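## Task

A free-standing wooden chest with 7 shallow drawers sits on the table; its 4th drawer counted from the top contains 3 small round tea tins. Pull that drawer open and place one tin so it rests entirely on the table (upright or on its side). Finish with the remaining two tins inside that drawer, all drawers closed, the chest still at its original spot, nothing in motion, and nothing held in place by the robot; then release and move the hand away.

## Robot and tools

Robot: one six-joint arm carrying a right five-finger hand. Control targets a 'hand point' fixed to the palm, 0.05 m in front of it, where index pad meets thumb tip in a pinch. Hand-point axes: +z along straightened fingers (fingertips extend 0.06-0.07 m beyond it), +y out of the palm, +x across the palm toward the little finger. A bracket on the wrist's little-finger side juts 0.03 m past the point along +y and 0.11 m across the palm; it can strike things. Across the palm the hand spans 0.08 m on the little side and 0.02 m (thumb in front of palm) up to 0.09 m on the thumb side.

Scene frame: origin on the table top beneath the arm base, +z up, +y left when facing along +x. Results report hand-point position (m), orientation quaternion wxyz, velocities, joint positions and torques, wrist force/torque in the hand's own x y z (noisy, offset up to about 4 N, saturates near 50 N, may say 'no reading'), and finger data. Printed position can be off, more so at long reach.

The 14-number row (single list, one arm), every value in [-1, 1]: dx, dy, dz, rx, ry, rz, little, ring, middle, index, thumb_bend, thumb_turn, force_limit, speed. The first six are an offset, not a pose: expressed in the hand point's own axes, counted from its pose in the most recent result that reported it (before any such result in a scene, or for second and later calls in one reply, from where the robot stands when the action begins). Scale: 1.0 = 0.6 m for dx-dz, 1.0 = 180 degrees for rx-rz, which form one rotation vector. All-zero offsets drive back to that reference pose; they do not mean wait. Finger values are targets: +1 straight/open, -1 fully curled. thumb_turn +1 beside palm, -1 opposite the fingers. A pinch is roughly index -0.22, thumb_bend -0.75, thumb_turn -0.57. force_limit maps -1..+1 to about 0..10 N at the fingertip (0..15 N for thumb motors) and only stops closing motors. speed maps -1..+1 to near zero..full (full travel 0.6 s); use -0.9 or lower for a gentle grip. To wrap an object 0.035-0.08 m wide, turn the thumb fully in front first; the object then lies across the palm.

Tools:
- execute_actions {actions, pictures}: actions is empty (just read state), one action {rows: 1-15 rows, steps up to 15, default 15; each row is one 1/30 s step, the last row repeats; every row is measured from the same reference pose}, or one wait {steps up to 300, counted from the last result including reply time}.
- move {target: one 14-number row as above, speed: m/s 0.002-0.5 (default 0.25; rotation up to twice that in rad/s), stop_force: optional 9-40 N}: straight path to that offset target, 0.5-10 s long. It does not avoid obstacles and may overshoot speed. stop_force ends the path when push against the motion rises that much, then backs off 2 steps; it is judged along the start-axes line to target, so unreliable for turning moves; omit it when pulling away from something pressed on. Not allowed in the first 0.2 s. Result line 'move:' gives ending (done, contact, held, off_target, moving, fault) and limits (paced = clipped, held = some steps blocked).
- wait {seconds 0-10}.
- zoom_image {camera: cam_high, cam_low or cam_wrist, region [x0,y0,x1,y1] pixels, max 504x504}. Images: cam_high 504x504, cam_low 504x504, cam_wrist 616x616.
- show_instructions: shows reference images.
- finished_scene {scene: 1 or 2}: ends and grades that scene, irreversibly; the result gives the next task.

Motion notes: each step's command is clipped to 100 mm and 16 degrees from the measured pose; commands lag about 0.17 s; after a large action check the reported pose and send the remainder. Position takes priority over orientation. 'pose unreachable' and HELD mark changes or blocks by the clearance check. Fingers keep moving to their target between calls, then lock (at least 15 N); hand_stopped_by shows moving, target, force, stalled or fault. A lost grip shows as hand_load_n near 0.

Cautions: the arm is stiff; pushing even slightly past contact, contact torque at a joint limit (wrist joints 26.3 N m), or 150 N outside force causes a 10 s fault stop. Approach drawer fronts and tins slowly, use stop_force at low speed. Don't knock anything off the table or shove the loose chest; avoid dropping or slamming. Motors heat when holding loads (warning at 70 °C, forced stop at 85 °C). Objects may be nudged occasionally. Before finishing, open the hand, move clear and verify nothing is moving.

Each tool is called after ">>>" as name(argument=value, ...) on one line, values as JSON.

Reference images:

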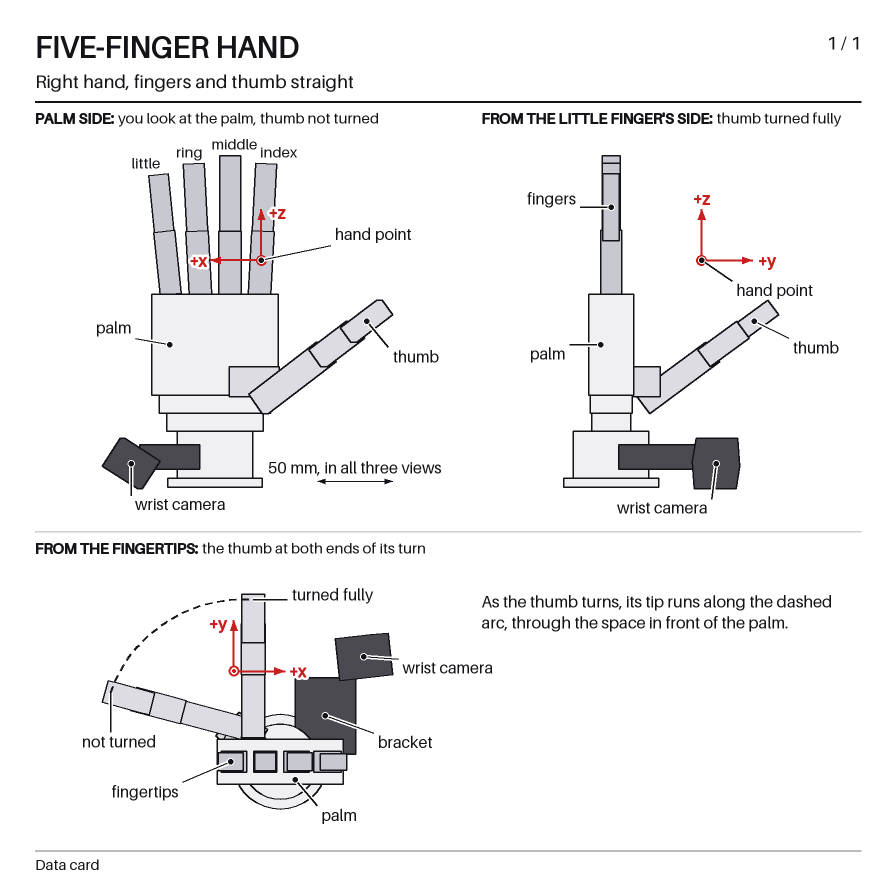

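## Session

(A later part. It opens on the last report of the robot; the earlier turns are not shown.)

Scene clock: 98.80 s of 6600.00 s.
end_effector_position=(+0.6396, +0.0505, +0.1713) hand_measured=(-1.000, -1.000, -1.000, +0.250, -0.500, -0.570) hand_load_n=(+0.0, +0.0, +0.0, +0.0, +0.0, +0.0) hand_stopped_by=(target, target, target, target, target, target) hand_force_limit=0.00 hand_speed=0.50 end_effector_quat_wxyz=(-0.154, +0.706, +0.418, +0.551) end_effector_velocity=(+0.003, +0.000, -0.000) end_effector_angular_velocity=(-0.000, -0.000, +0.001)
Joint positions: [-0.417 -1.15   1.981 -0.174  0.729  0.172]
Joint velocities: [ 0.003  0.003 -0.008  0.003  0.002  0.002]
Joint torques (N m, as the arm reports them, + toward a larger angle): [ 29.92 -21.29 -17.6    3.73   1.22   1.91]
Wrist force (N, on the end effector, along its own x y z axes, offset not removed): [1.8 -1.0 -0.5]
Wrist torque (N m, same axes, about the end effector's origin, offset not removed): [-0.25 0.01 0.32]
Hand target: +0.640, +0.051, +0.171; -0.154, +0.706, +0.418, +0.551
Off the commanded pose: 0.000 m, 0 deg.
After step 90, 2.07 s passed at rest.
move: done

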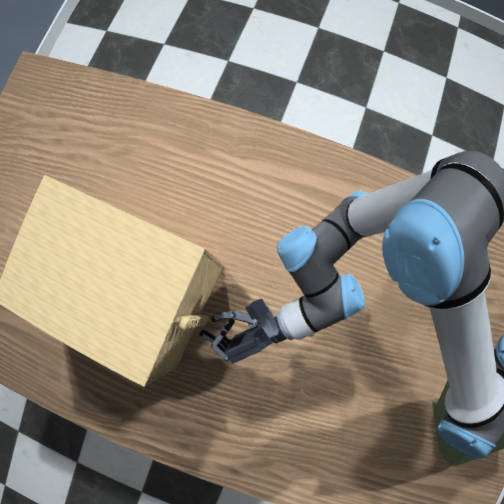

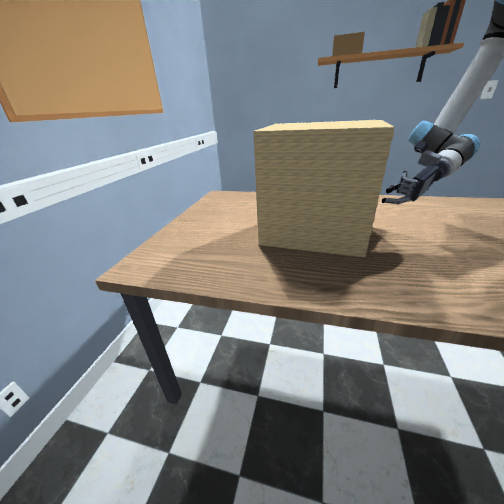

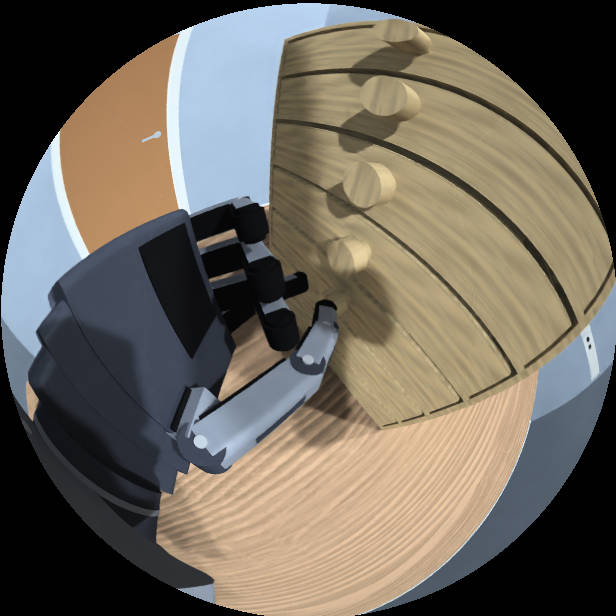

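>>> move(target=[0.027,0.02,0,0,0,0,-1,-1,-1,0.3,-0.5,-0.57,0,0.5], speed=0.05)

>>> zoom_image(camera="cam_high", region=[160, 280, 260, 380])

>>> zoom_image(camera="cam_wrist", region=[250, 180, 450, 380])

Scene clock: 105.07 s of 6600.00 s.
end_effector_position=(+0.6492, +0.0501, +0.1886) hand_measured=(-1.000, -1.000, -1.000, +0.300, -0.500, -0.570) hand_load_n=(+0.0, +0.0, +0.0, +0.0, +0.0, +0.0) hand_stopped_by=(target, target, target, target, target, target) hand_force_limit=0.00 hand_speed=0.50 end_effector_quat_wxyz=(-0.154, +0.706, +0.418, +0.551) end_effector_velocity=(+0.001, -0.000, +0.002) end_effector_angular_velocity=(+0.000, +0.000, -0.000)
Joint positions: [-0.393 -1.18   1.961 -0.14   0.748  0.194]
Joint velocities: [ 0.003 -0.004 -0.003  0.005  0.003  0.003]
Joint torques (N m, as the arm reports them, + toward a larger angle): [ 30.76 -45.75 -18.42   3.62   0.92   1.7 ]
Wrist force (N, on the end effector, along its own x y z axes, offset not removed): [0.6 -0.5 2.3]
Wrist torque (N m, same axes, about the end effector's origin, offset not removed): [-0.28 0.09 0.22]
Hand target: +0.649, +0.050, +0.189; -0.154, +0.706, +0.418, +0.551
Off the commanded pose: 0.000 m, 0 deg.
After step 90, 2.43 s passed at rest.
move: done

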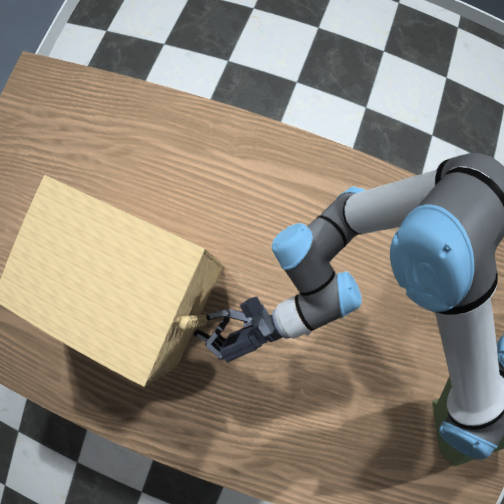

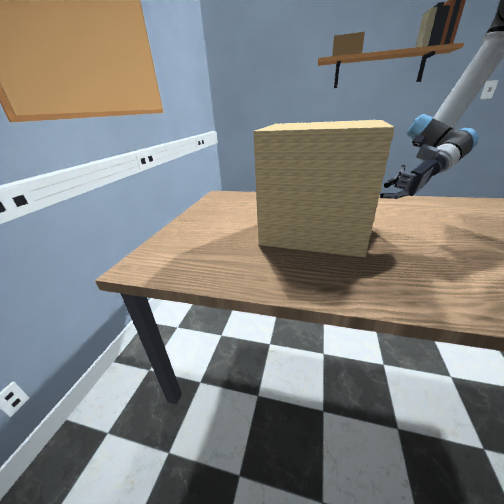

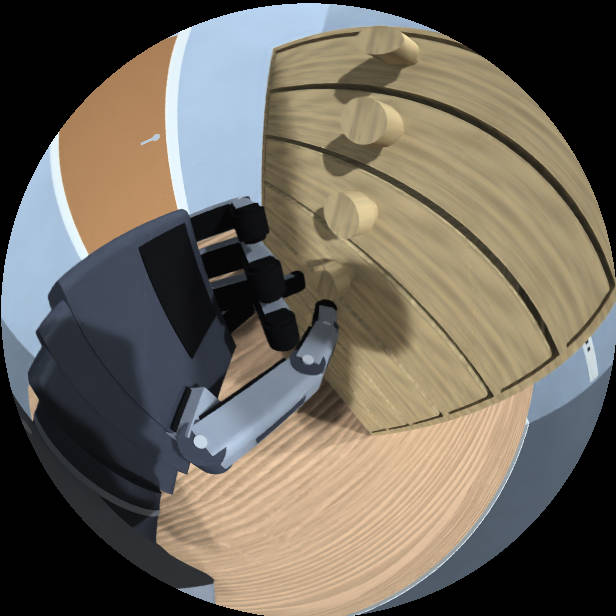

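Region (160, 280, 260, 380) of cam_high's 504x504 image, scaled by 5.040, with more detail than that image has.

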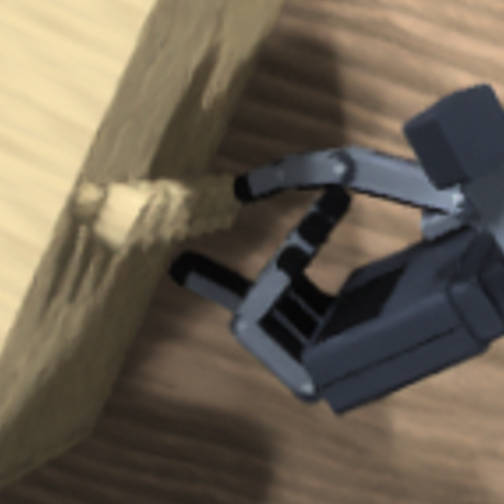

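Region (250, 180, 450, 380) of cam_wrist's 616x616 image, scaled by 2.520, with more detail than that image has.

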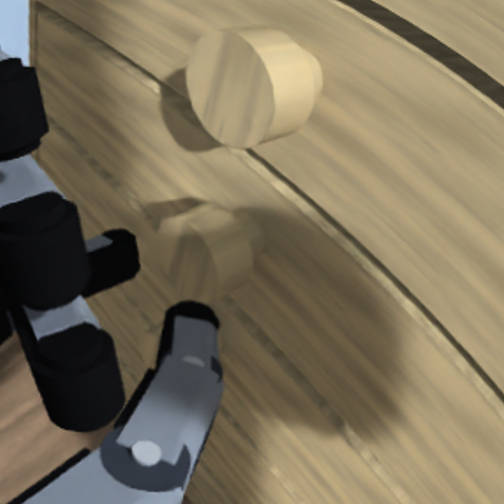

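>>> move(target=[-0.004,0.005,-0.007,0.06,0.016,-0.023,-1,-1,-1,0.35,-0.5,-0.57,0,0.5], speed=0.1)

>>> zoom_image(camera="cam_high", region=[160, 280, 260, 380])

>>> zoom_image(camera="cam_wrist", region=[250, 180, 450, 380])

Scene clock: 110.40 s of 6600.00 s.
end_effector_position=(+0.6487, +0.0445, +0.1887) hand_measured=(-1.000, -1.000, -1.000, +0.350, -0.500, -0.570) hand_load_n=(+0.0, +0.0, +0.0, +0.0, +0.0, +0.0) hand_stopped_by=(target, target, target, target, target, target) hand_force_limit=0.00 hand_speed=0.50 end_effector_quat_wxyz=(-0.209, +0.659, +0.489, +0.532) end_effector_velocity=(-0.000, +0.000, -0.000) end_effector_angular_velocity=(+0.001, +0.001, +0.014)
Joint positions: [-0.459 -1.093  1.806  0.277  0.65  -0.177]
Joint velocities: [-0.002  0.007 -0.011  0.029 -0.002 -0.025]
Joint torques (N m, as the arm reports them, + toward a larger angle): [  5.13 -24.65 -19.91   4.32  -3.9   -1.78]
Wrist force (N, on the end effector, along its own x y z axes, offset not removed): [0.3 -0.3 -1.2]
Wrist torque (N m, same axes, about the end effector's origin, offset not removed): [0.07 0.30 0.27]
Hand target: +0.649, +0.044, +0.189; -0.210, +0.659, +0.489, +0.532
Off the commanded pose: 0.000 m, 0 deg.
After step 90, 0.87 s passed at rest.
move: done

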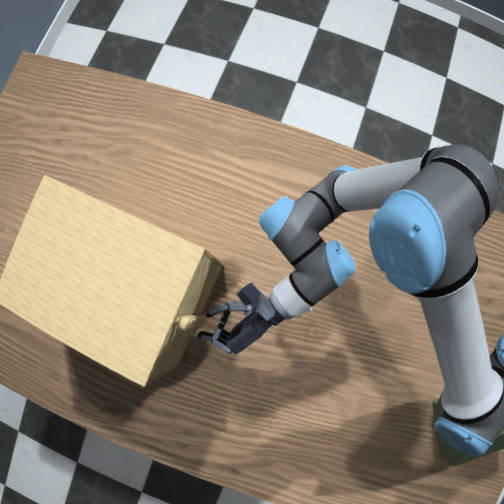

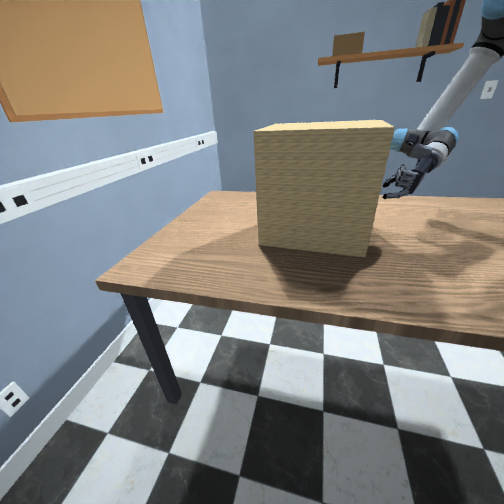

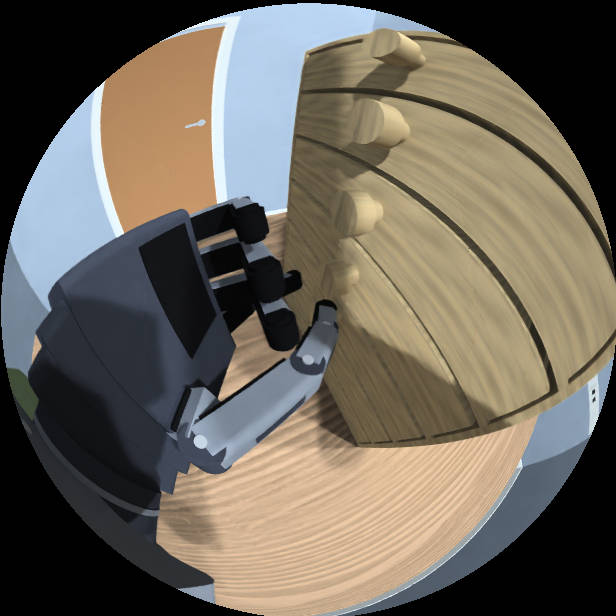

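Region (160, 280, 260, 380) of cam_high's 504x504 image, scaled by 5.040, with more detail than that image has.

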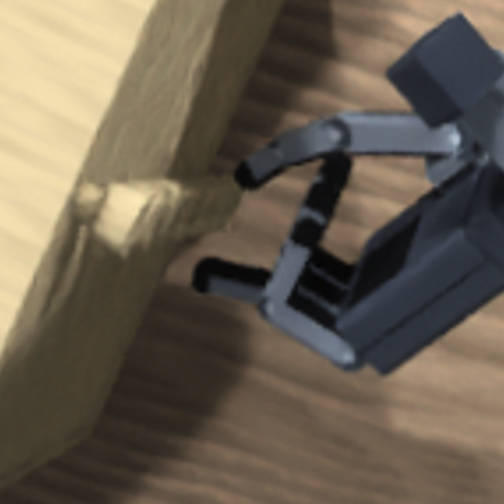

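Region (250, 180, 450, 380) of cam_wrist's 616x616 image, scaled by 2.520, with more detail than that image has.

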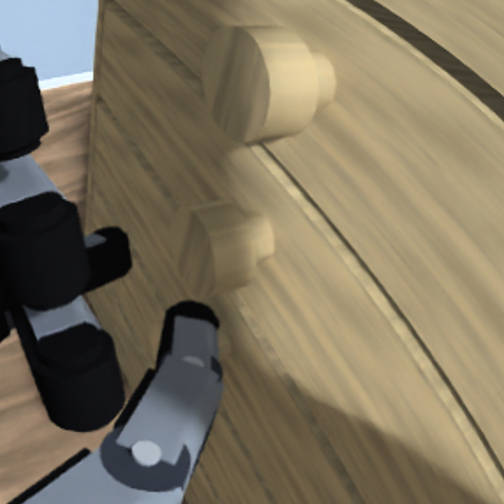

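>>> move(target=[0,0.0276,0.0117,0,0,0,-1,-1,-1,0.35,-0.5,-0.57,0,0.5], speed=0.02, stop_force=9)

>>> zoom_image(camera="cam_high", region=[160, 280, 260, 380])

>>> zoom_image(camera="cam_wrist", region=[230, 180, 430, 380])

Scene clock: 113.70 s of 6600.00 s.
end_effector_position=(+0.6663, +0.0429, +0.1903) hand_measured=(-1.000, -1.000, -1.000, +0.350, -0.500, -0.570) hand_load_n=(+0.0, +0.0, +0.0, +0.0, +0.0, +0.0) hand_stopped_by=(target, target, target, target, target, target) hand_force_limit=0.00 hand_speed=0.50 end_effector_quat_wxyz=(-0.209, +0.659, +0.489, +0.532) end_effector_velocity=(+0.003, -0.001, -0.000) end_effector_angular_velocity=(-0.001, +0.000, -0.001)
Joint positions: [-0.442 -1.077  1.751  0.298  0.659 -0.154]
Joint velocities: [ 0.001  0.002 -0.008  0.003  0.001  0.003]
Joint torques (N m, as the arm reports them, + toward a larger angle): [ 31.5  -27.36 -19.84   4.16   0.98   1.97]
Wrist force (N, on the end effector, along its own x y z axes, offset not removed): [0.3 1.6 -0.6]
Wrist torque (N m, same axes, about the end effector's origin, offset not removed): [0.35 0.27 0.28]
Hand target: +0.667, +0.043, +0.190; -0.209, +0.659, +0.489, +0.532
Off the commanded pose: 0.000 m, 0 deg.
move: done

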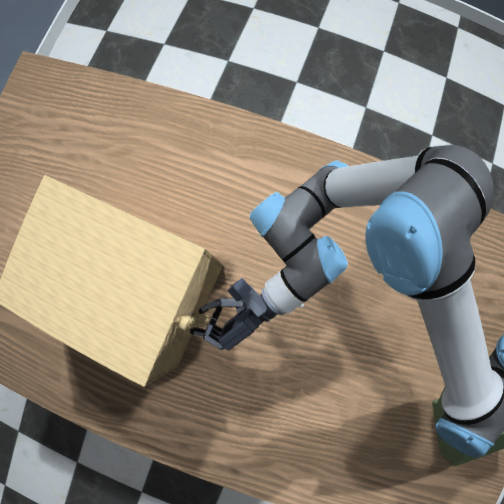

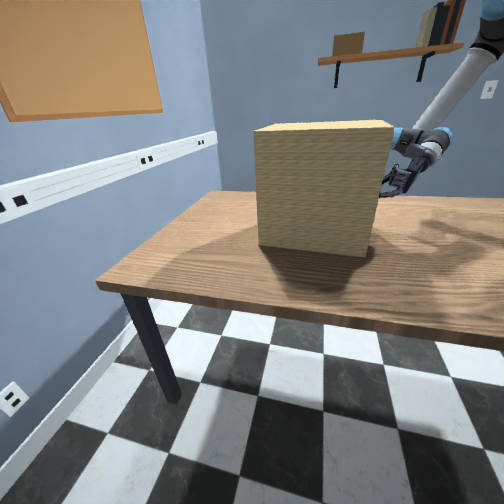

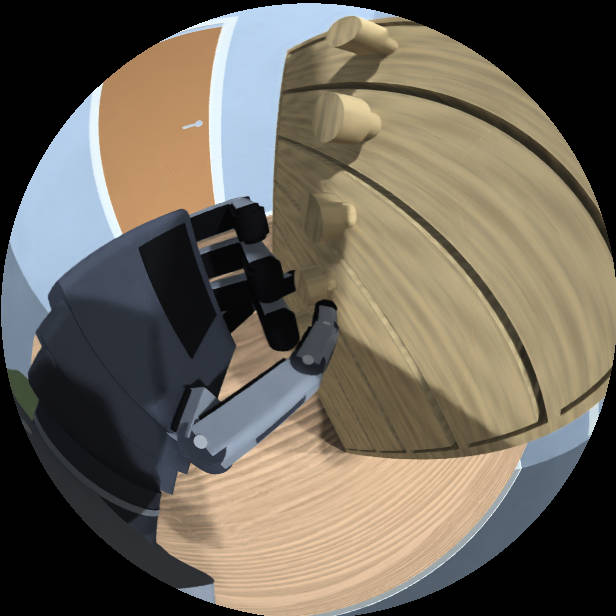

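Region (160, 280, 260, 380) of cam_high's 504x504 image, scaled by 5.040, with more detail than that image has.

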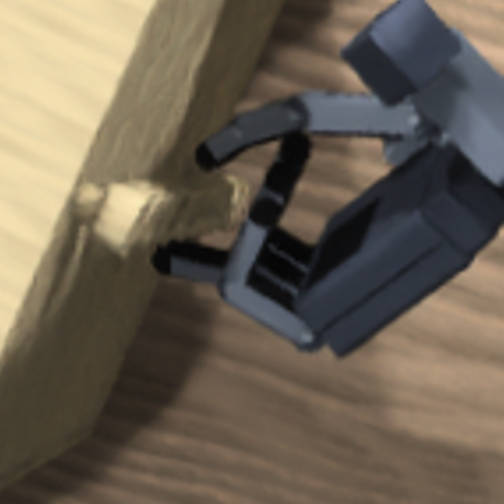

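Region (230, 180, 430, 380) of cam_wrist's 616x616 image, scaled by 2.520, with more detail than that image has.

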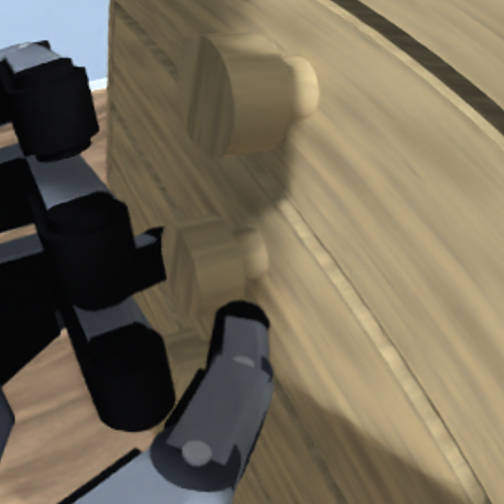

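>>> move(target=[0,0.0123,0.0052,0,0,0,-1,-1,-1,0.35,-0.5,-0.57,0,0.5], speed=0.01, stop_force=9)

>>> execute_actions(actions=[{"rows":[[0,0,0,0,0,0,-1,-1,-1,-0.3,-0.75,-0.57,0.2,-0.7]],"steps":15}], pictures=false)

>>> wait(seconds=1)

>>> zoom_image(camera="cam_high", region=[160, 280, 260, 380])

>>> zoom_image(camera="cam_wrist", region=[230, 180, 430, 380])

Scene clock: 118.93 s of 6600.00 s.
end_effector_position=(+0.6740, +0.0422, +0.1910) hand_measured=(-1.000, -1.000, -1.000, +0.350, -0.500, -0.570) hand_load_n=(+0.0, +0.0, +0.0, +0.0, +0.0, +0.0) hand_stopped_by=(target, target, target, target, target, target) hand_force_limit=0.00 hand_speed=0.50 end_effector_quat_wxyz=(-0.209, +0.659, +0.489, +0.532) end_effector_velocity=(+0.003, -0.000, +0.001) end_effector_angular_velocity=(-0.000, -0.002, +0.000)
Joint positions: [-0.435 -1.07   1.726  0.307  0.663 -0.144]
Joint velocities: [ 0.003  0.002 -0.008  0.002  0.001  0.003]
Joint torques (N m, as the arm reports them, + toward a larger angle): [ 31.6  -25.53 -19.95   4.23   1.04   1.66]
Wrist force (N, on the end effector, along its own x y z axes, offset not removed): [0.1 0.2 -0.5]
Wrist torque (N m, same axes, about the end effector's origin, offset not removed): [0.09 0.36 0.25]
Hand target: +0.674, +0.042, +0.191; -0.209, +0.659, +0.489, +0.532
Off the commanded pose: 0.000 m, 0 deg.
After step 90, 1.23 s passed at rest.
move: done

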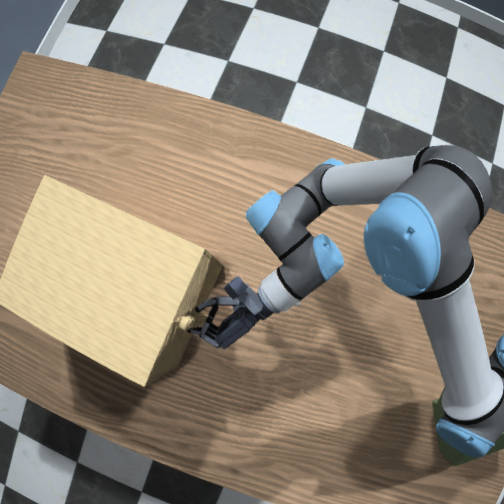

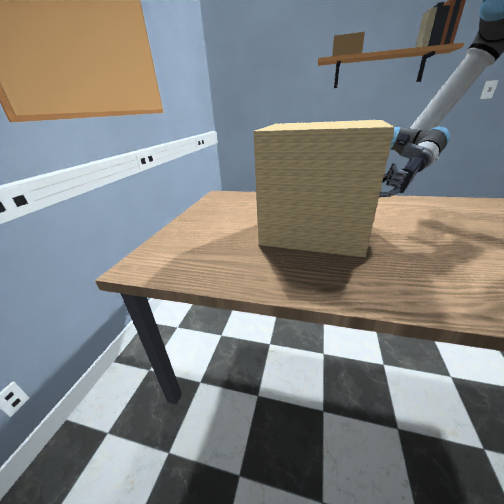

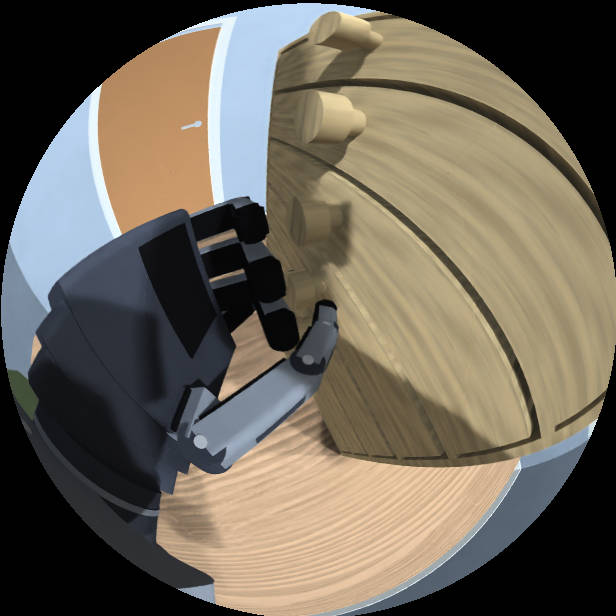

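Scene clock: 119.43 s of 6600.00 s.
end_effector_position=(+0.6740, +0.0422, +0.1910) hand_measured=(-1.000, -1.000, -1.000, +0.188, -0.626, -0.570) hand_load_n=(+0.0, +0.0, +0.0, +7.5, +0.0, +0.0) hand_stopped_by=(target, target, target, force, moving, target) hand_force_limit=0.20 hand_speed=-0.70 end_effector_quat_wxyz=(-0.209, +0.659, +0.489, +0.532) end_effector_velocity=(-0.000, +0.001, +0.000) end_effector_angular_velocity=(+0.000, +0.000, +0.001)
Joint positions: [-0.435 -1.07   1.726  0.307  0.663 -0.144]
Joint velocities: [ 0.001 -0.     0.001  0.     0.    -0.   ]
Joint torques (N m, as the arm reports them, + toward a larger angle): [ 23.97 -31.69   4.53   1.51  -0.39  -1.48]
Wrist force (N, on the end effector, along its own x y z axes, offset not removed): [0.7 -2.4 9.3]
Wrist torque (N m, same axes, about the end effector's origin, offset not removed): [0.21 0.00 0.35]
Hand target: +0.674, +0.042, +0.191; -0.209, +0.659, +0.489, +0.532
Off the commanded pose: 0.000 m, 0 deg.
Steps of this call (steps 1 to 15: all 15 steps of this action). Readings (end_effector_position | what the end effector reports):
1: (+0.6740, +0.0422, +0.1910) | hand_measured=(-1.000, -1.000, -1.000, +0.350, -0.500, -0.570) hand_load_n=(+0.0, +0.0, +0.0, +0.0, +0.0, +0.0) hand_stopped_by=(target, target, target, moving, moving, target) hand_force_limit=0.20 hand_speed=-0.70
2: (+0.6740, +0.0422, +0.1910) | hand_measured=(-1.000, -1.000, -1.000, +0.350, -0.500, -0.570) hand_load_n=(+0.0, +0.0, +0.0, +0.0, +0.0, +0.0) hand_stopped_by=(target, target, target, moving, moving, target) hand_force_limit=0.20 hand_speed=-0.70
4: (+0.6740, +0.0422, +0.1910) | hand_measured=(-1.000, -1.000, -1.000, +0.334, -0.510, -0.570) hand_load_n=(+0.0, +0.0, +0.0, +0.0, +0.0, +0.0) hand_stopped_by=(target, target, target, moving, moving, target) hand_force_limit=0.20 hand_speed=-0.70
8: (+0.6740, +0.0422, +0.1910) | hand_measured=(-1.000, -1.000, -1.000, +0.268, -0.552, -0.570) hand_load_n=(+0.0, +0.0, +0.0, +0.0, +0.0, +0.0) hand_stopped_by=(target, target, target, moving, moving, target) hand_force_limit=0.20 hand_speed=-0.70
15: the state above

Scene clock: 120.43 s of 6600.00 s.
end_effector_position=(+0.6740, +0.0422, +0.1910) hand_measured=(-1.000, -1.000, -1.000, +0.188, -0.750, -0.570) hand_load_n=(+0.0, +0.0, +0.0, +7.0, +0.0, +0.0) hand_stopped_by=(target, target, target, force, target, target) hand_force_limit=0.20 hand_speed=-0.70 end_effector_quat_wxyz=(-0.209, +0.659, +0.489, +0.532) end_effector_velocity=(+0.001, -0.000, +0.001) end_effector_angular_velocity=(-0.001, -0.002, -0.000)
Joint positions: [-0.435 -1.07   1.726  0.307  0.663 -0.144]
Joint velocities: [ 0.    -0.    -0.003  0.    -0.    -0.   ]
Joint torques (N m, as the arm reports them, + toward a larger angle): [ 11.   -42.79   5.76  -0.53  -4.2   -1.97]
Wrist force (N, on the end effector, along its own x y z axes, offset not removed): [0.3 -3.1 6.9]
Wrist torque (N m, same axes, about the end effector's origin, offset not removed): [0.12 0.11 0.29]
Hand target: +0.674, +0.042, +0.191; -0.209, +0.659, +0.489, +0.532
Off the commanded pose: 0.000 m, 0 deg.
Steps of this call (steps 1 to 30: nothing new was sent). Readings (end_effector_position | what the end effector reports):
1: (+0.6740, +0.0422, +0.1910) | hand_measured=(-1.000, -1.000, -1.000, +0.188, -0.636, -0.570) hand_load_n=(+0.0, +0.0, +0.0, +7.5, +0.0, +0.0) hand_stopped_by=(target, target, target, force, moving, target) hand_force_limit=0.20 hand_speed=-0.70
2: (+0.6740, +0.0422, +0.1910) | hand_measured=(-1.000, -1.000, -1.000, +0.188, -0.646, -0.570) hand_load_n=(+0.0, +0.0, +0.0, +7.0, +0.0, +0.0) hand_stopped_by=(target, target, target, force, moving, target) hand_force_limit=0.20 hand_speed=-0.70
4: (+0.6740, +0.0422, +0.1910) | hand_measured=(-1.000, -1.000, -1.000, +0.188, -0.668, -0.570) hand_load_n=(+0.0, +0.0, +0.0, +7.0, +0.0, +0.0) hand_stopped_by=(target, target, target, force, moving, target) hand_force_limit=0.20 hand_speed=-0.70
8: (+0.6739, +0.0422, +0.1910) | hand_measured=(-1.000, -1.000, -1.000, +0.188, -0.710, -0.570) hand_load_n=(+0.0, +0.0, +0.0, +7.0, +0.0, +0.0) hand_stopped_by=(target, target, target, force, moving, target) hand_force_limit=0.20 hand_speed=-0.70
30: the state above

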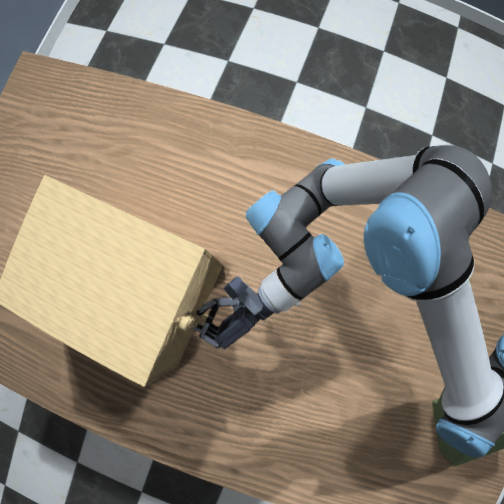

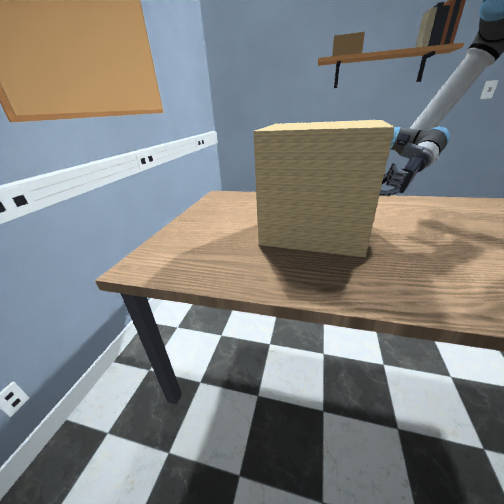

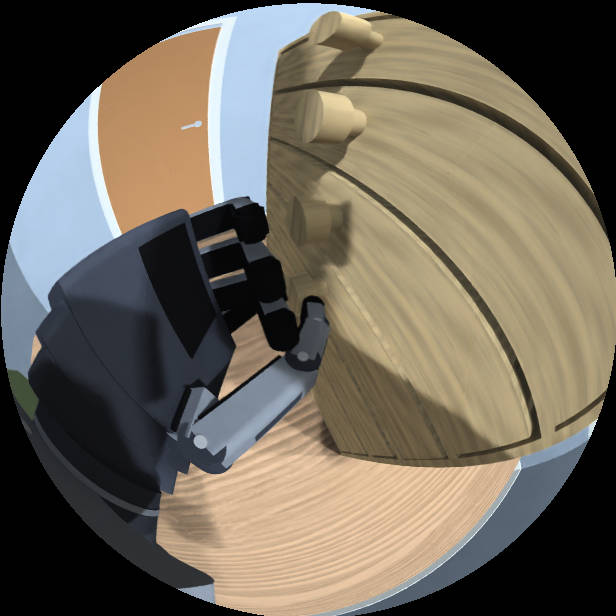

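Region (160, 280, 260, 380) of cam_high's 504x504 image, scaled by 5.040, with more detail than that image has.

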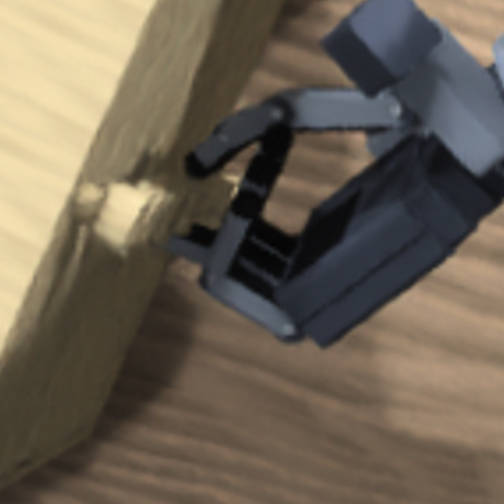

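Region (230, 180, 430, 380) of cam_wrist's 616x616 image, scaled by 2.520, with more detail than that image has.

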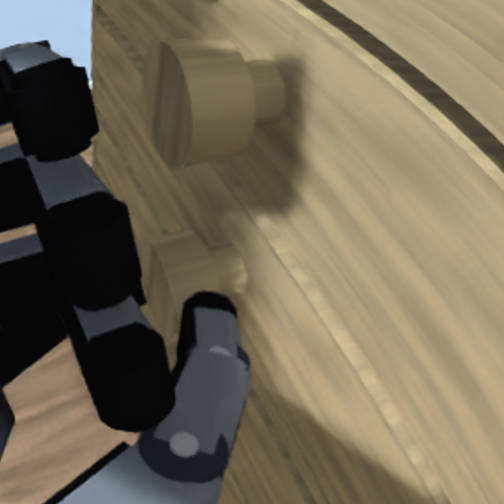

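>>> execute_actions(actions=[{"rows":[[0,0,0,0,0,0,-1,-1,-1,-0.3,-0.9,-0.62,0.2,-0.7]],"steps":15}])

>>> zoom_image(camera="cam_wrist", region=[230, 180, 430, 380])

>>> zoom_image(camera="cam_high", region=[170, 295, 230, 355])

Scene clock: 122.93 s of 6600.00 s.
end_effector_position=(+0.6740, +0.0422, +0.1910) hand_measured=(-1.000, -1.000, -1.000, +0.188, -0.870, -0.620) hand_load_n=(+0.0, +0.0, +0.0, +8.0, +4.0, +0.5) hand_stopped_by=(target, target, target, force, moving, target) hand_force_limit=0.20 hand_speed=-0.70 end_effector_quat_wxyz=(-0.209, +0.659, +0.489, +0.532) end_effector_velocity=(+0.000, +0.000, +0.000) end_effector_angular_velocity=(-0.000, -0.001, +0.001)
Joint positions: [-0.435 -1.07   1.726  0.307  0.663 -0.144]
Joint velocities: [ 0.001 -0.    -0.    -0.     0.    -0.   ]
Joint torques (N m, as the arm reports them, + toward a larger angle): [  9.19 -48.42   4.73   0.    -2.41  -2.03]
Wrist force (N, on the end effector, along its own x y z axes, offset not removed): [-2.8 1.9 6.8]
Wrist torque (N m, same axes, about the end effector's origin, offset not removed): [0.52 0.41 0.23]
Hand target: +0.674, +0.042, +0.191; -0.209, +0.659, +0.489, +0.532
Off the commanded pose: 0.000 m, 0 deg.
Steps of this call (steps 1 to 60: nothing new was sent; steps 61 to 75: all 15 steps of this action). Readings (end_effector_position | what the end effector reports):
61: (+0.6740, +0.0422, +0.1910) | hand_measured=(-1.000, -1.000, -1.000, +0.188, -0.750, -0.570) hand_load_n=(+0.0, +0.0, +0.0, +7.5, +0.0, +0.0) hand_stopped_by=(target, target, target, force, moving, moving) hand_force_limit=0.20 hand_speed=-0.70
62: (+0.6740, +0.0422, +0.1910) | hand_measured=(-1.000, -1.000, -1.000, +0.188, -0.750, -0.570) hand_load_n=(+0.0, +0.0, +0.0, +7.5, +0.0, +0.0) hand_stopped_by=(target, target, target, force, moving, moving) hand_force_limit=0.20 hand_speed=-0.70
64: (+0.6740, +0.0422, +0.1910) | hand_measured=(-1.000, -1.000, -1.000, +0.188, -0.760, -0.582) hand_load_n=(+0.0, +0.0, +0.0, +7.5, +0.0, +0.0) hand_stopped_by=(target, target, target, force, moving, moving) hand_force_limit=0.20 hand_speed=-0.70
68: (+0.6740, +0.0422, +0.1910) | hand_measured=(-1.000, -1.000, -1.000, +0.188, -0.802, -0.620) hand_load_n=(+0.0, +0.0, +0.0, +7.5, +0.0, +0.0) hand_stopped_by=(target, target, target, force, moving, moving) hand_force_limit=0.20 hand_speed=-0.70
75: the state above

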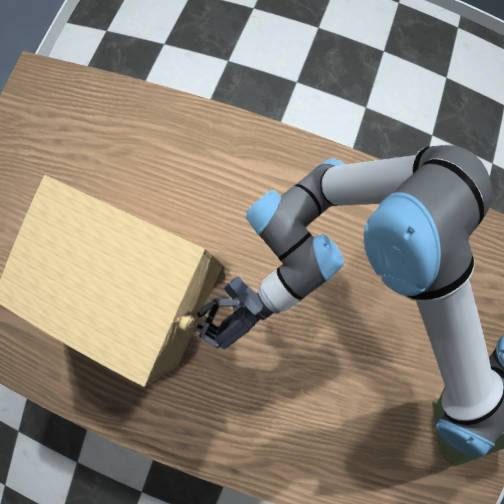

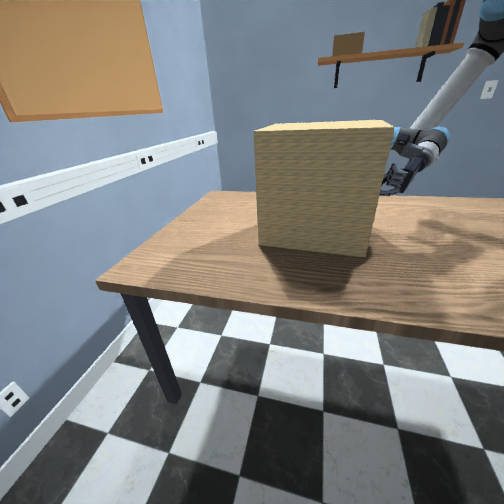

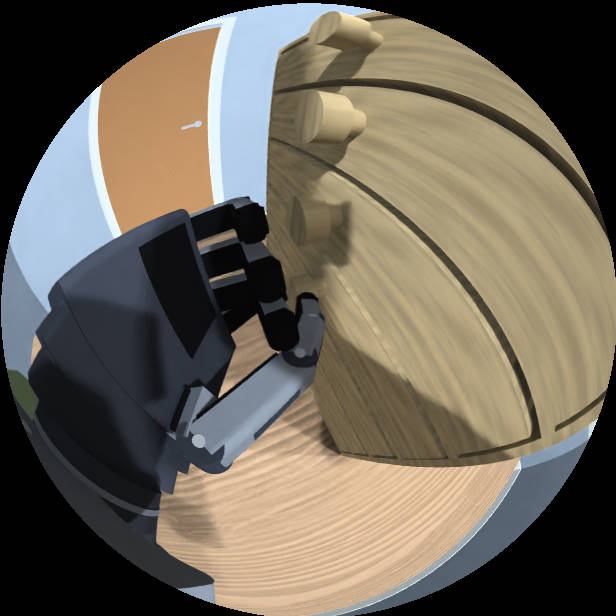

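Region (230, 180, 430, 380) of cam_wrist's 616x616 image, scaled by 2.520, with more detail than that image has.

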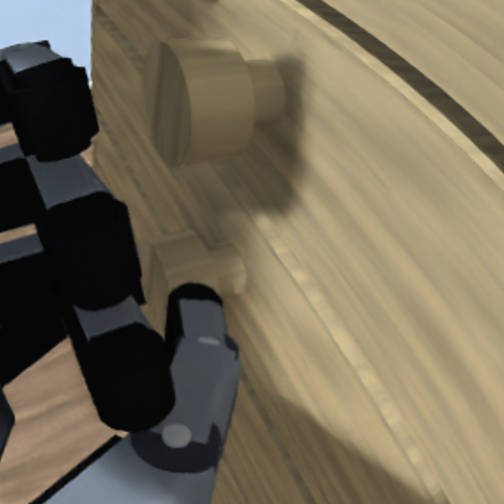

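Region (170, 295, 230, 355) of cam_high's 504x504 image, scaled by 8.400, with more detail than that image has.

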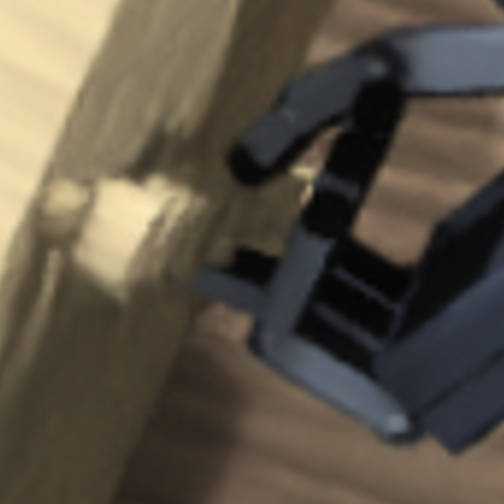

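>>> execute_actions(actions=[{"rows":[[0,0,0,0,0,0,-1,-1,-1,-0.35,-1,-0.62,0.5,-0.8]],"steps":10}], pictures=false)

>>> move(target=[0.0045,-0.0454,-0.0205,0,0,0,-1,-1,-1,-0.35,-1,-0.62,0.5,-0.8], speed=0.02)

>>> zoom_image(camera="cam_high", region=[150, 250, 270, 370])

Scene clock: 125.73 s of 6600.00 s.
end_effector_position=(+0.6740, +0.0422, +0.1910) hand_measured=(-1.000, -1.000, -1.000, +0.188, -0.928, -0.620) hand_load_n=(+0.0, +0.0, +0.0, +8.5, +11.5, +1.0) hand_stopped_by=(target, target, target, force, force, target) hand_force_limit=0.50 hand_speed=-0.80 end_effector_quat_wxyz=(-0.209, +0.659, +0.489, +0.532) end_effector_velocity=(-0.000, +0.000, -0.000) end_effector_angular_velocity=(+0.000, +0.001, +0.000)
Joint positions: [-0.435 -1.07   1.726  0.307  0.663 -0.144]
Joint velocities: [-0.    -0.     0.001  0.    -0.    -0.   ]
Joint torques (N m, as the arm reports them, + toward a larger angle): [ 25.3  -32.1    4.94   3.74  -0.72  -1.36]
Wrist force (N, on the end effector, along its own x y z axes, offset not removed): [0.3 1.3 2.2]
Wrist torque (N m, same axes, about the end effector's origin, offset not removed): [0.30 0.04 0.36]
Hand target: +0.674, +0.042, +0.191; -0.209, +0.659, +0.489, +0.532
Off the commanded pose: 0.000 m, 0 deg.
Steps of this call (steps 1 to 74: nothing new was sent; steps 75 to 84: all 10 steps of this action). Readings (end_effector_position | what the end effector reports):
75: (+0.6740, +0.0422, +0.1910) | hand_measured=(-1.000, -1.000, -1.000, +0.188, -0.890, -0.620) hand_load_n=(+0.0, +0.0, +0.0, +8.0, +6.5, +0.5) hand_stopped_by=(target, target, target, force, moving, target) hand_force_limit=0.50 hand_speed=-0.80
76: (+0.6740, +0.0422, +0.1910) | hand_measured=(-1.000, -1.000, -1.000, +0.188, -0.890, -0.620) hand_load_n=(+0.0, +0.0, +0.0, +8.0, +6.5, +0.5) hand_stopped_by=(target, target, target, force, moving, target) hand_force_limit=0.50 hand_speed=-0.80
78: (+0.6740, +0.0422, +0.1910) | hand_measured=(-1.000, -1.000, -1.000, +0.188, -0.892, -0.620) hand_load_n=(+0.0, +0.0, +0.0, +8.0, +6.5, +0.5) hand_stopped_by=(target, target, target, force, moving, target) hand_force_limit=0.50 hand_speed=-0.80
82: (+0.6740, +0.0422, +0.1910) | hand_measured=(-1.000, -1.000, -1.000, +0.188, -0.916, -0.620) hand_load_n=(+0.0, +0.0, +0.0, +8.5, +10.0, +0.5) hand_stopped_by=(target, target, target, force, moving, target) hand_force_limit=0.50 hand_speed=-0.80
84: the state above

Scene clock: 127.77 s of 6600.00 s.
end_effector_position=(+0.6444, +0.0454, +0.1910) hand_measured=(-1.000, -1.000, -1.000, +0.188, -0.922, -0.620) hand_load_n=(+0.0, +0.0, +0.0, +8.5, +10.0, +1.0) hand_stopped_by=(target, target, target, force, force, target) hand_force_limit=0.50 hand_speed=-0.80 end_effector_quat_wxyz=(-0.209, +0.659, +0.489, +0.532) end_effector_velocity=(-0.002, -0.000, -0.000) end_effector_angular_velocity=(-0.000, -0.000, -0.001)
Joint positions: [-0.46  -1.102  1.821  0.273  0.649 -0.179]
Joint velocities: [-0.003 -0.003  0.008 -0.003 -0.001 -0.003]
Joint torques (N m, as the arm reports them, + toward a larger angle): [  3.98 -49.74   8.8    0.21  -4.42  -1.9 ]
Wrist force (N, on the end effector, along its own x y z axes, offset not removed): [-3.0 1.5 1.5]
Wrist torque (N m, same axes, about the end effector's origin, offset not removed): [0.30 0.54 0.23]
Hand target: +0.644, +0.045, +0.191; -0.209, +0.659, +0.489, +0.532
Off the commanded pose: 0.000 m, 0 deg.
move: done

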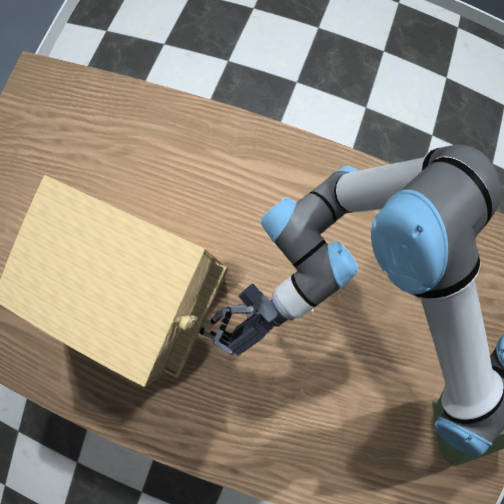

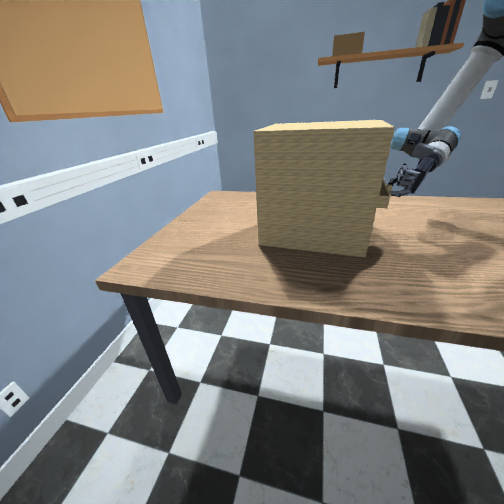

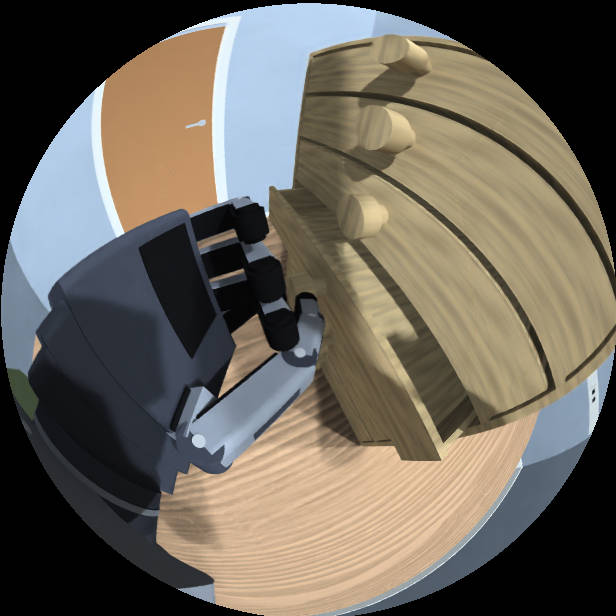

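Region (150, 250, 270, 370) of cam_high's 504x504 image, scaled by 4.200, with more detail than that image has.

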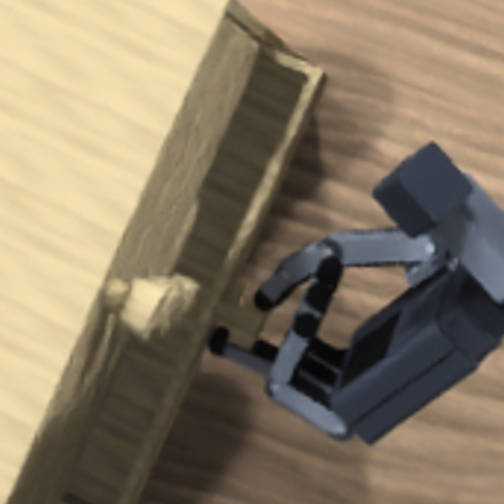

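>>> execute_actions(actions=[{"rows":[[0,0,0,0,0,0,-1,-1,-1,-0.4,-1,-0.62,0.8,-0.8]],"steps":6}], pictures=false)

>>> move(target=[0.0104,-0.106,-0.0477,0,0,0,-1,-1,-1,-0.4,-1,-0.62,0.8,-0.8], speed=0.04)

>>> zoom_image(camera="cam_high", region=[140, 240, 300, 400])

Scene clock: 130.07 s of 6600.00 s.
end_effector_position=(+0.6443, +0.0453, +0.1911) hand_measured=(-1.000, -1.000, -1.000, +0.180, -0.922, -0.620) hand_load_n=(+0.0, +0.0, +0.0, +10.5, +11.0, +0.5) hand_stopped_by=(target, target, target, force, force, target) hand_force_limit=0.80 hand_speed=-0.80 end_effector_quat_wxyz=(-0.209, +0.659, +0.489, +0.532) end_effector_velocity=(+0.003, -0.001, +0.000) end_effector_angular_velocity=(-0.001, -0.003, -0.002)
Joint positions: [-0.461 -1.102  1.821  0.272  0.649 -0.179]
Joint velocities: [ 0.     0.    -0.006  0.     0.     0.002]
Joint torques (N m, as the arm reports them, + toward a larger angle): [ 19.68 -36.7  -19.95   3.86  -2.16   1.73]
Wrist force (N, on the end effector, along its own x y z axes, offset not removed): [0.0 -1.2 3.5]
Wrist torque (N m, same axes, about the end effector's origin, offset not removed): [0.12 0.12 0.33]
Hand target: +0.644, +0.045, +0.191; -0.209, +0.659, +0.489, +0.532
Off the commanded pose: 0.000 m, 0 deg.
Steps of this call (steps 1 to 63: nothing new was sent; steps 64 to 69: all 6 steps of this action). Readings (end_effector_position | what the end effector reports):
64: (+0.6441, +0.0454, +0.1910) | hand_measured=(-1.000, -1.000, -1.000, +0.188, -0.922, -0.620) hand_load_n=(+0.0, +0.0, +0.0, +8.5, +10.0, +1.0) hand_stopped_by=(target, target, target, moving, force, target) hand_force_limit=0.80 hand_speed=-0.80
65: (+0.6441, +0.0454, +0.1910) | hand_measured=(-1.000, -1.000, -1.000, +0.188, -0.922, -0.620) hand_load_n=(+0.0, +0.0, +0.0, +8.5, +10.0, +1.0) hand_stopped_by=(target, target, target, moving, force, target) hand_force_limit=0.80 hand_speed=-0.80
67: (+0.6442, +0.0454, +0.1910) | hand_measured=(-1.000, -1.000, -1.000, +0.180, -0.922, -0.620) hand_load_n=(+0.0, +0.0, +0.0, +10.5, +11.0, +0.5) hand_stopped_by=(target, target, target, force, force, target) hand_force_limit=0.80 hand_speed=-0.80
69: the state above

Scene clock: 132.40 s of 6600.00 s.
end_effector_position=(+0.5751, +0.0527, +0.1911) hand_measured=(-1.000, -1.000, -1.000, +0.180, -0.922, -0.620) hand_load_n=(+0.0, +0.0, +0.0, +10.0, +10.5, +0.5) hand_stopped_by=(target, target, target, force, force, target) hand_force_limit=0.80 hand_speed=-0.80 end_effector_quat_wxyz=(-0.209, +0.659, +0.489, +0.532) end_effector_velocity=(-0.002, -0.001, -0.000) end_effector_angular_velocity=(-0.000, -0.001, -0.001)
Joint positions: [-0.537 -1.16   2.031  0.21   0.61  -0.29 ]
Joint velocities: [-0.005 -0.001  0.006 -0.001 -0.002 -0.006]
Joint torques (N m, as the arm reports them, + toward a larger angle): [  4.46 -45.63  14.27   0.26  -4.68  -1.83]
Wrist force (N, on the end effector, along its own x y z axes, offset not removed): [0.1 -0.4 1.5]
Wrist torque (N m, same axes, about the end effector's origin, offset not removed): [0.03 -0.04 0.42]
Hand target: +0.575, +0.053, +0.191; -0.209, +0.659, +0.489, +0.532
Off the commanded pose: 0.000 m, 0 deg.
move: done

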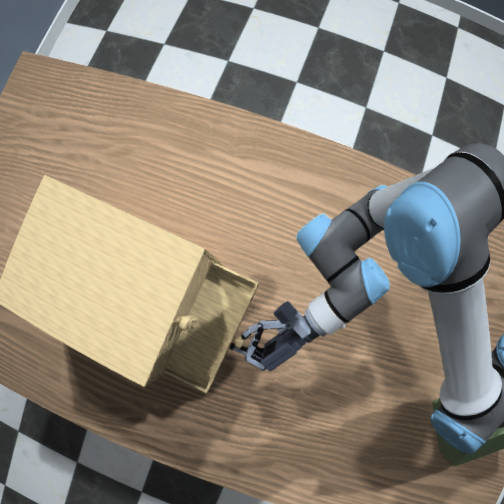

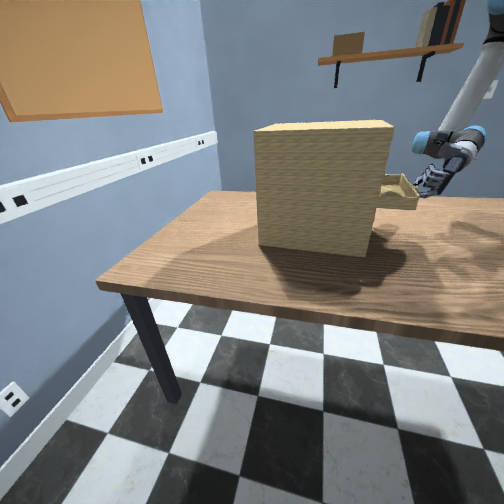

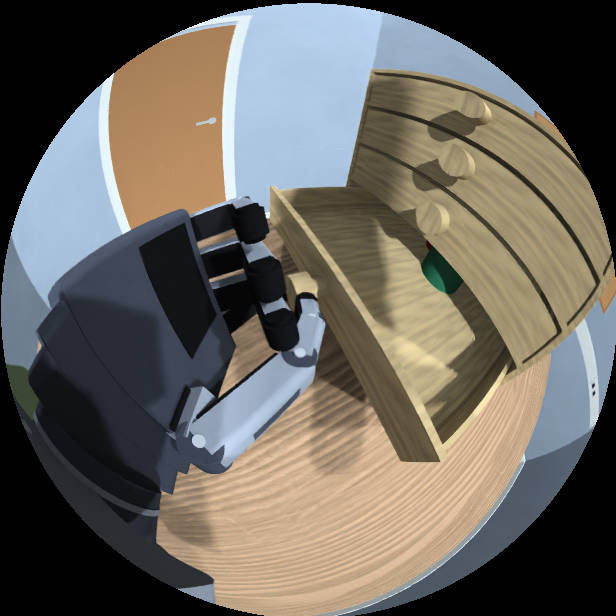

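Region (140, 240, 300, 400) of cam_high's 504x504 image, scaled by 3.150, with more detail than that image has.

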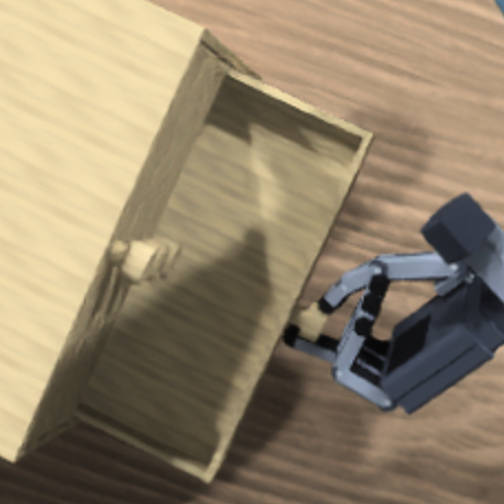

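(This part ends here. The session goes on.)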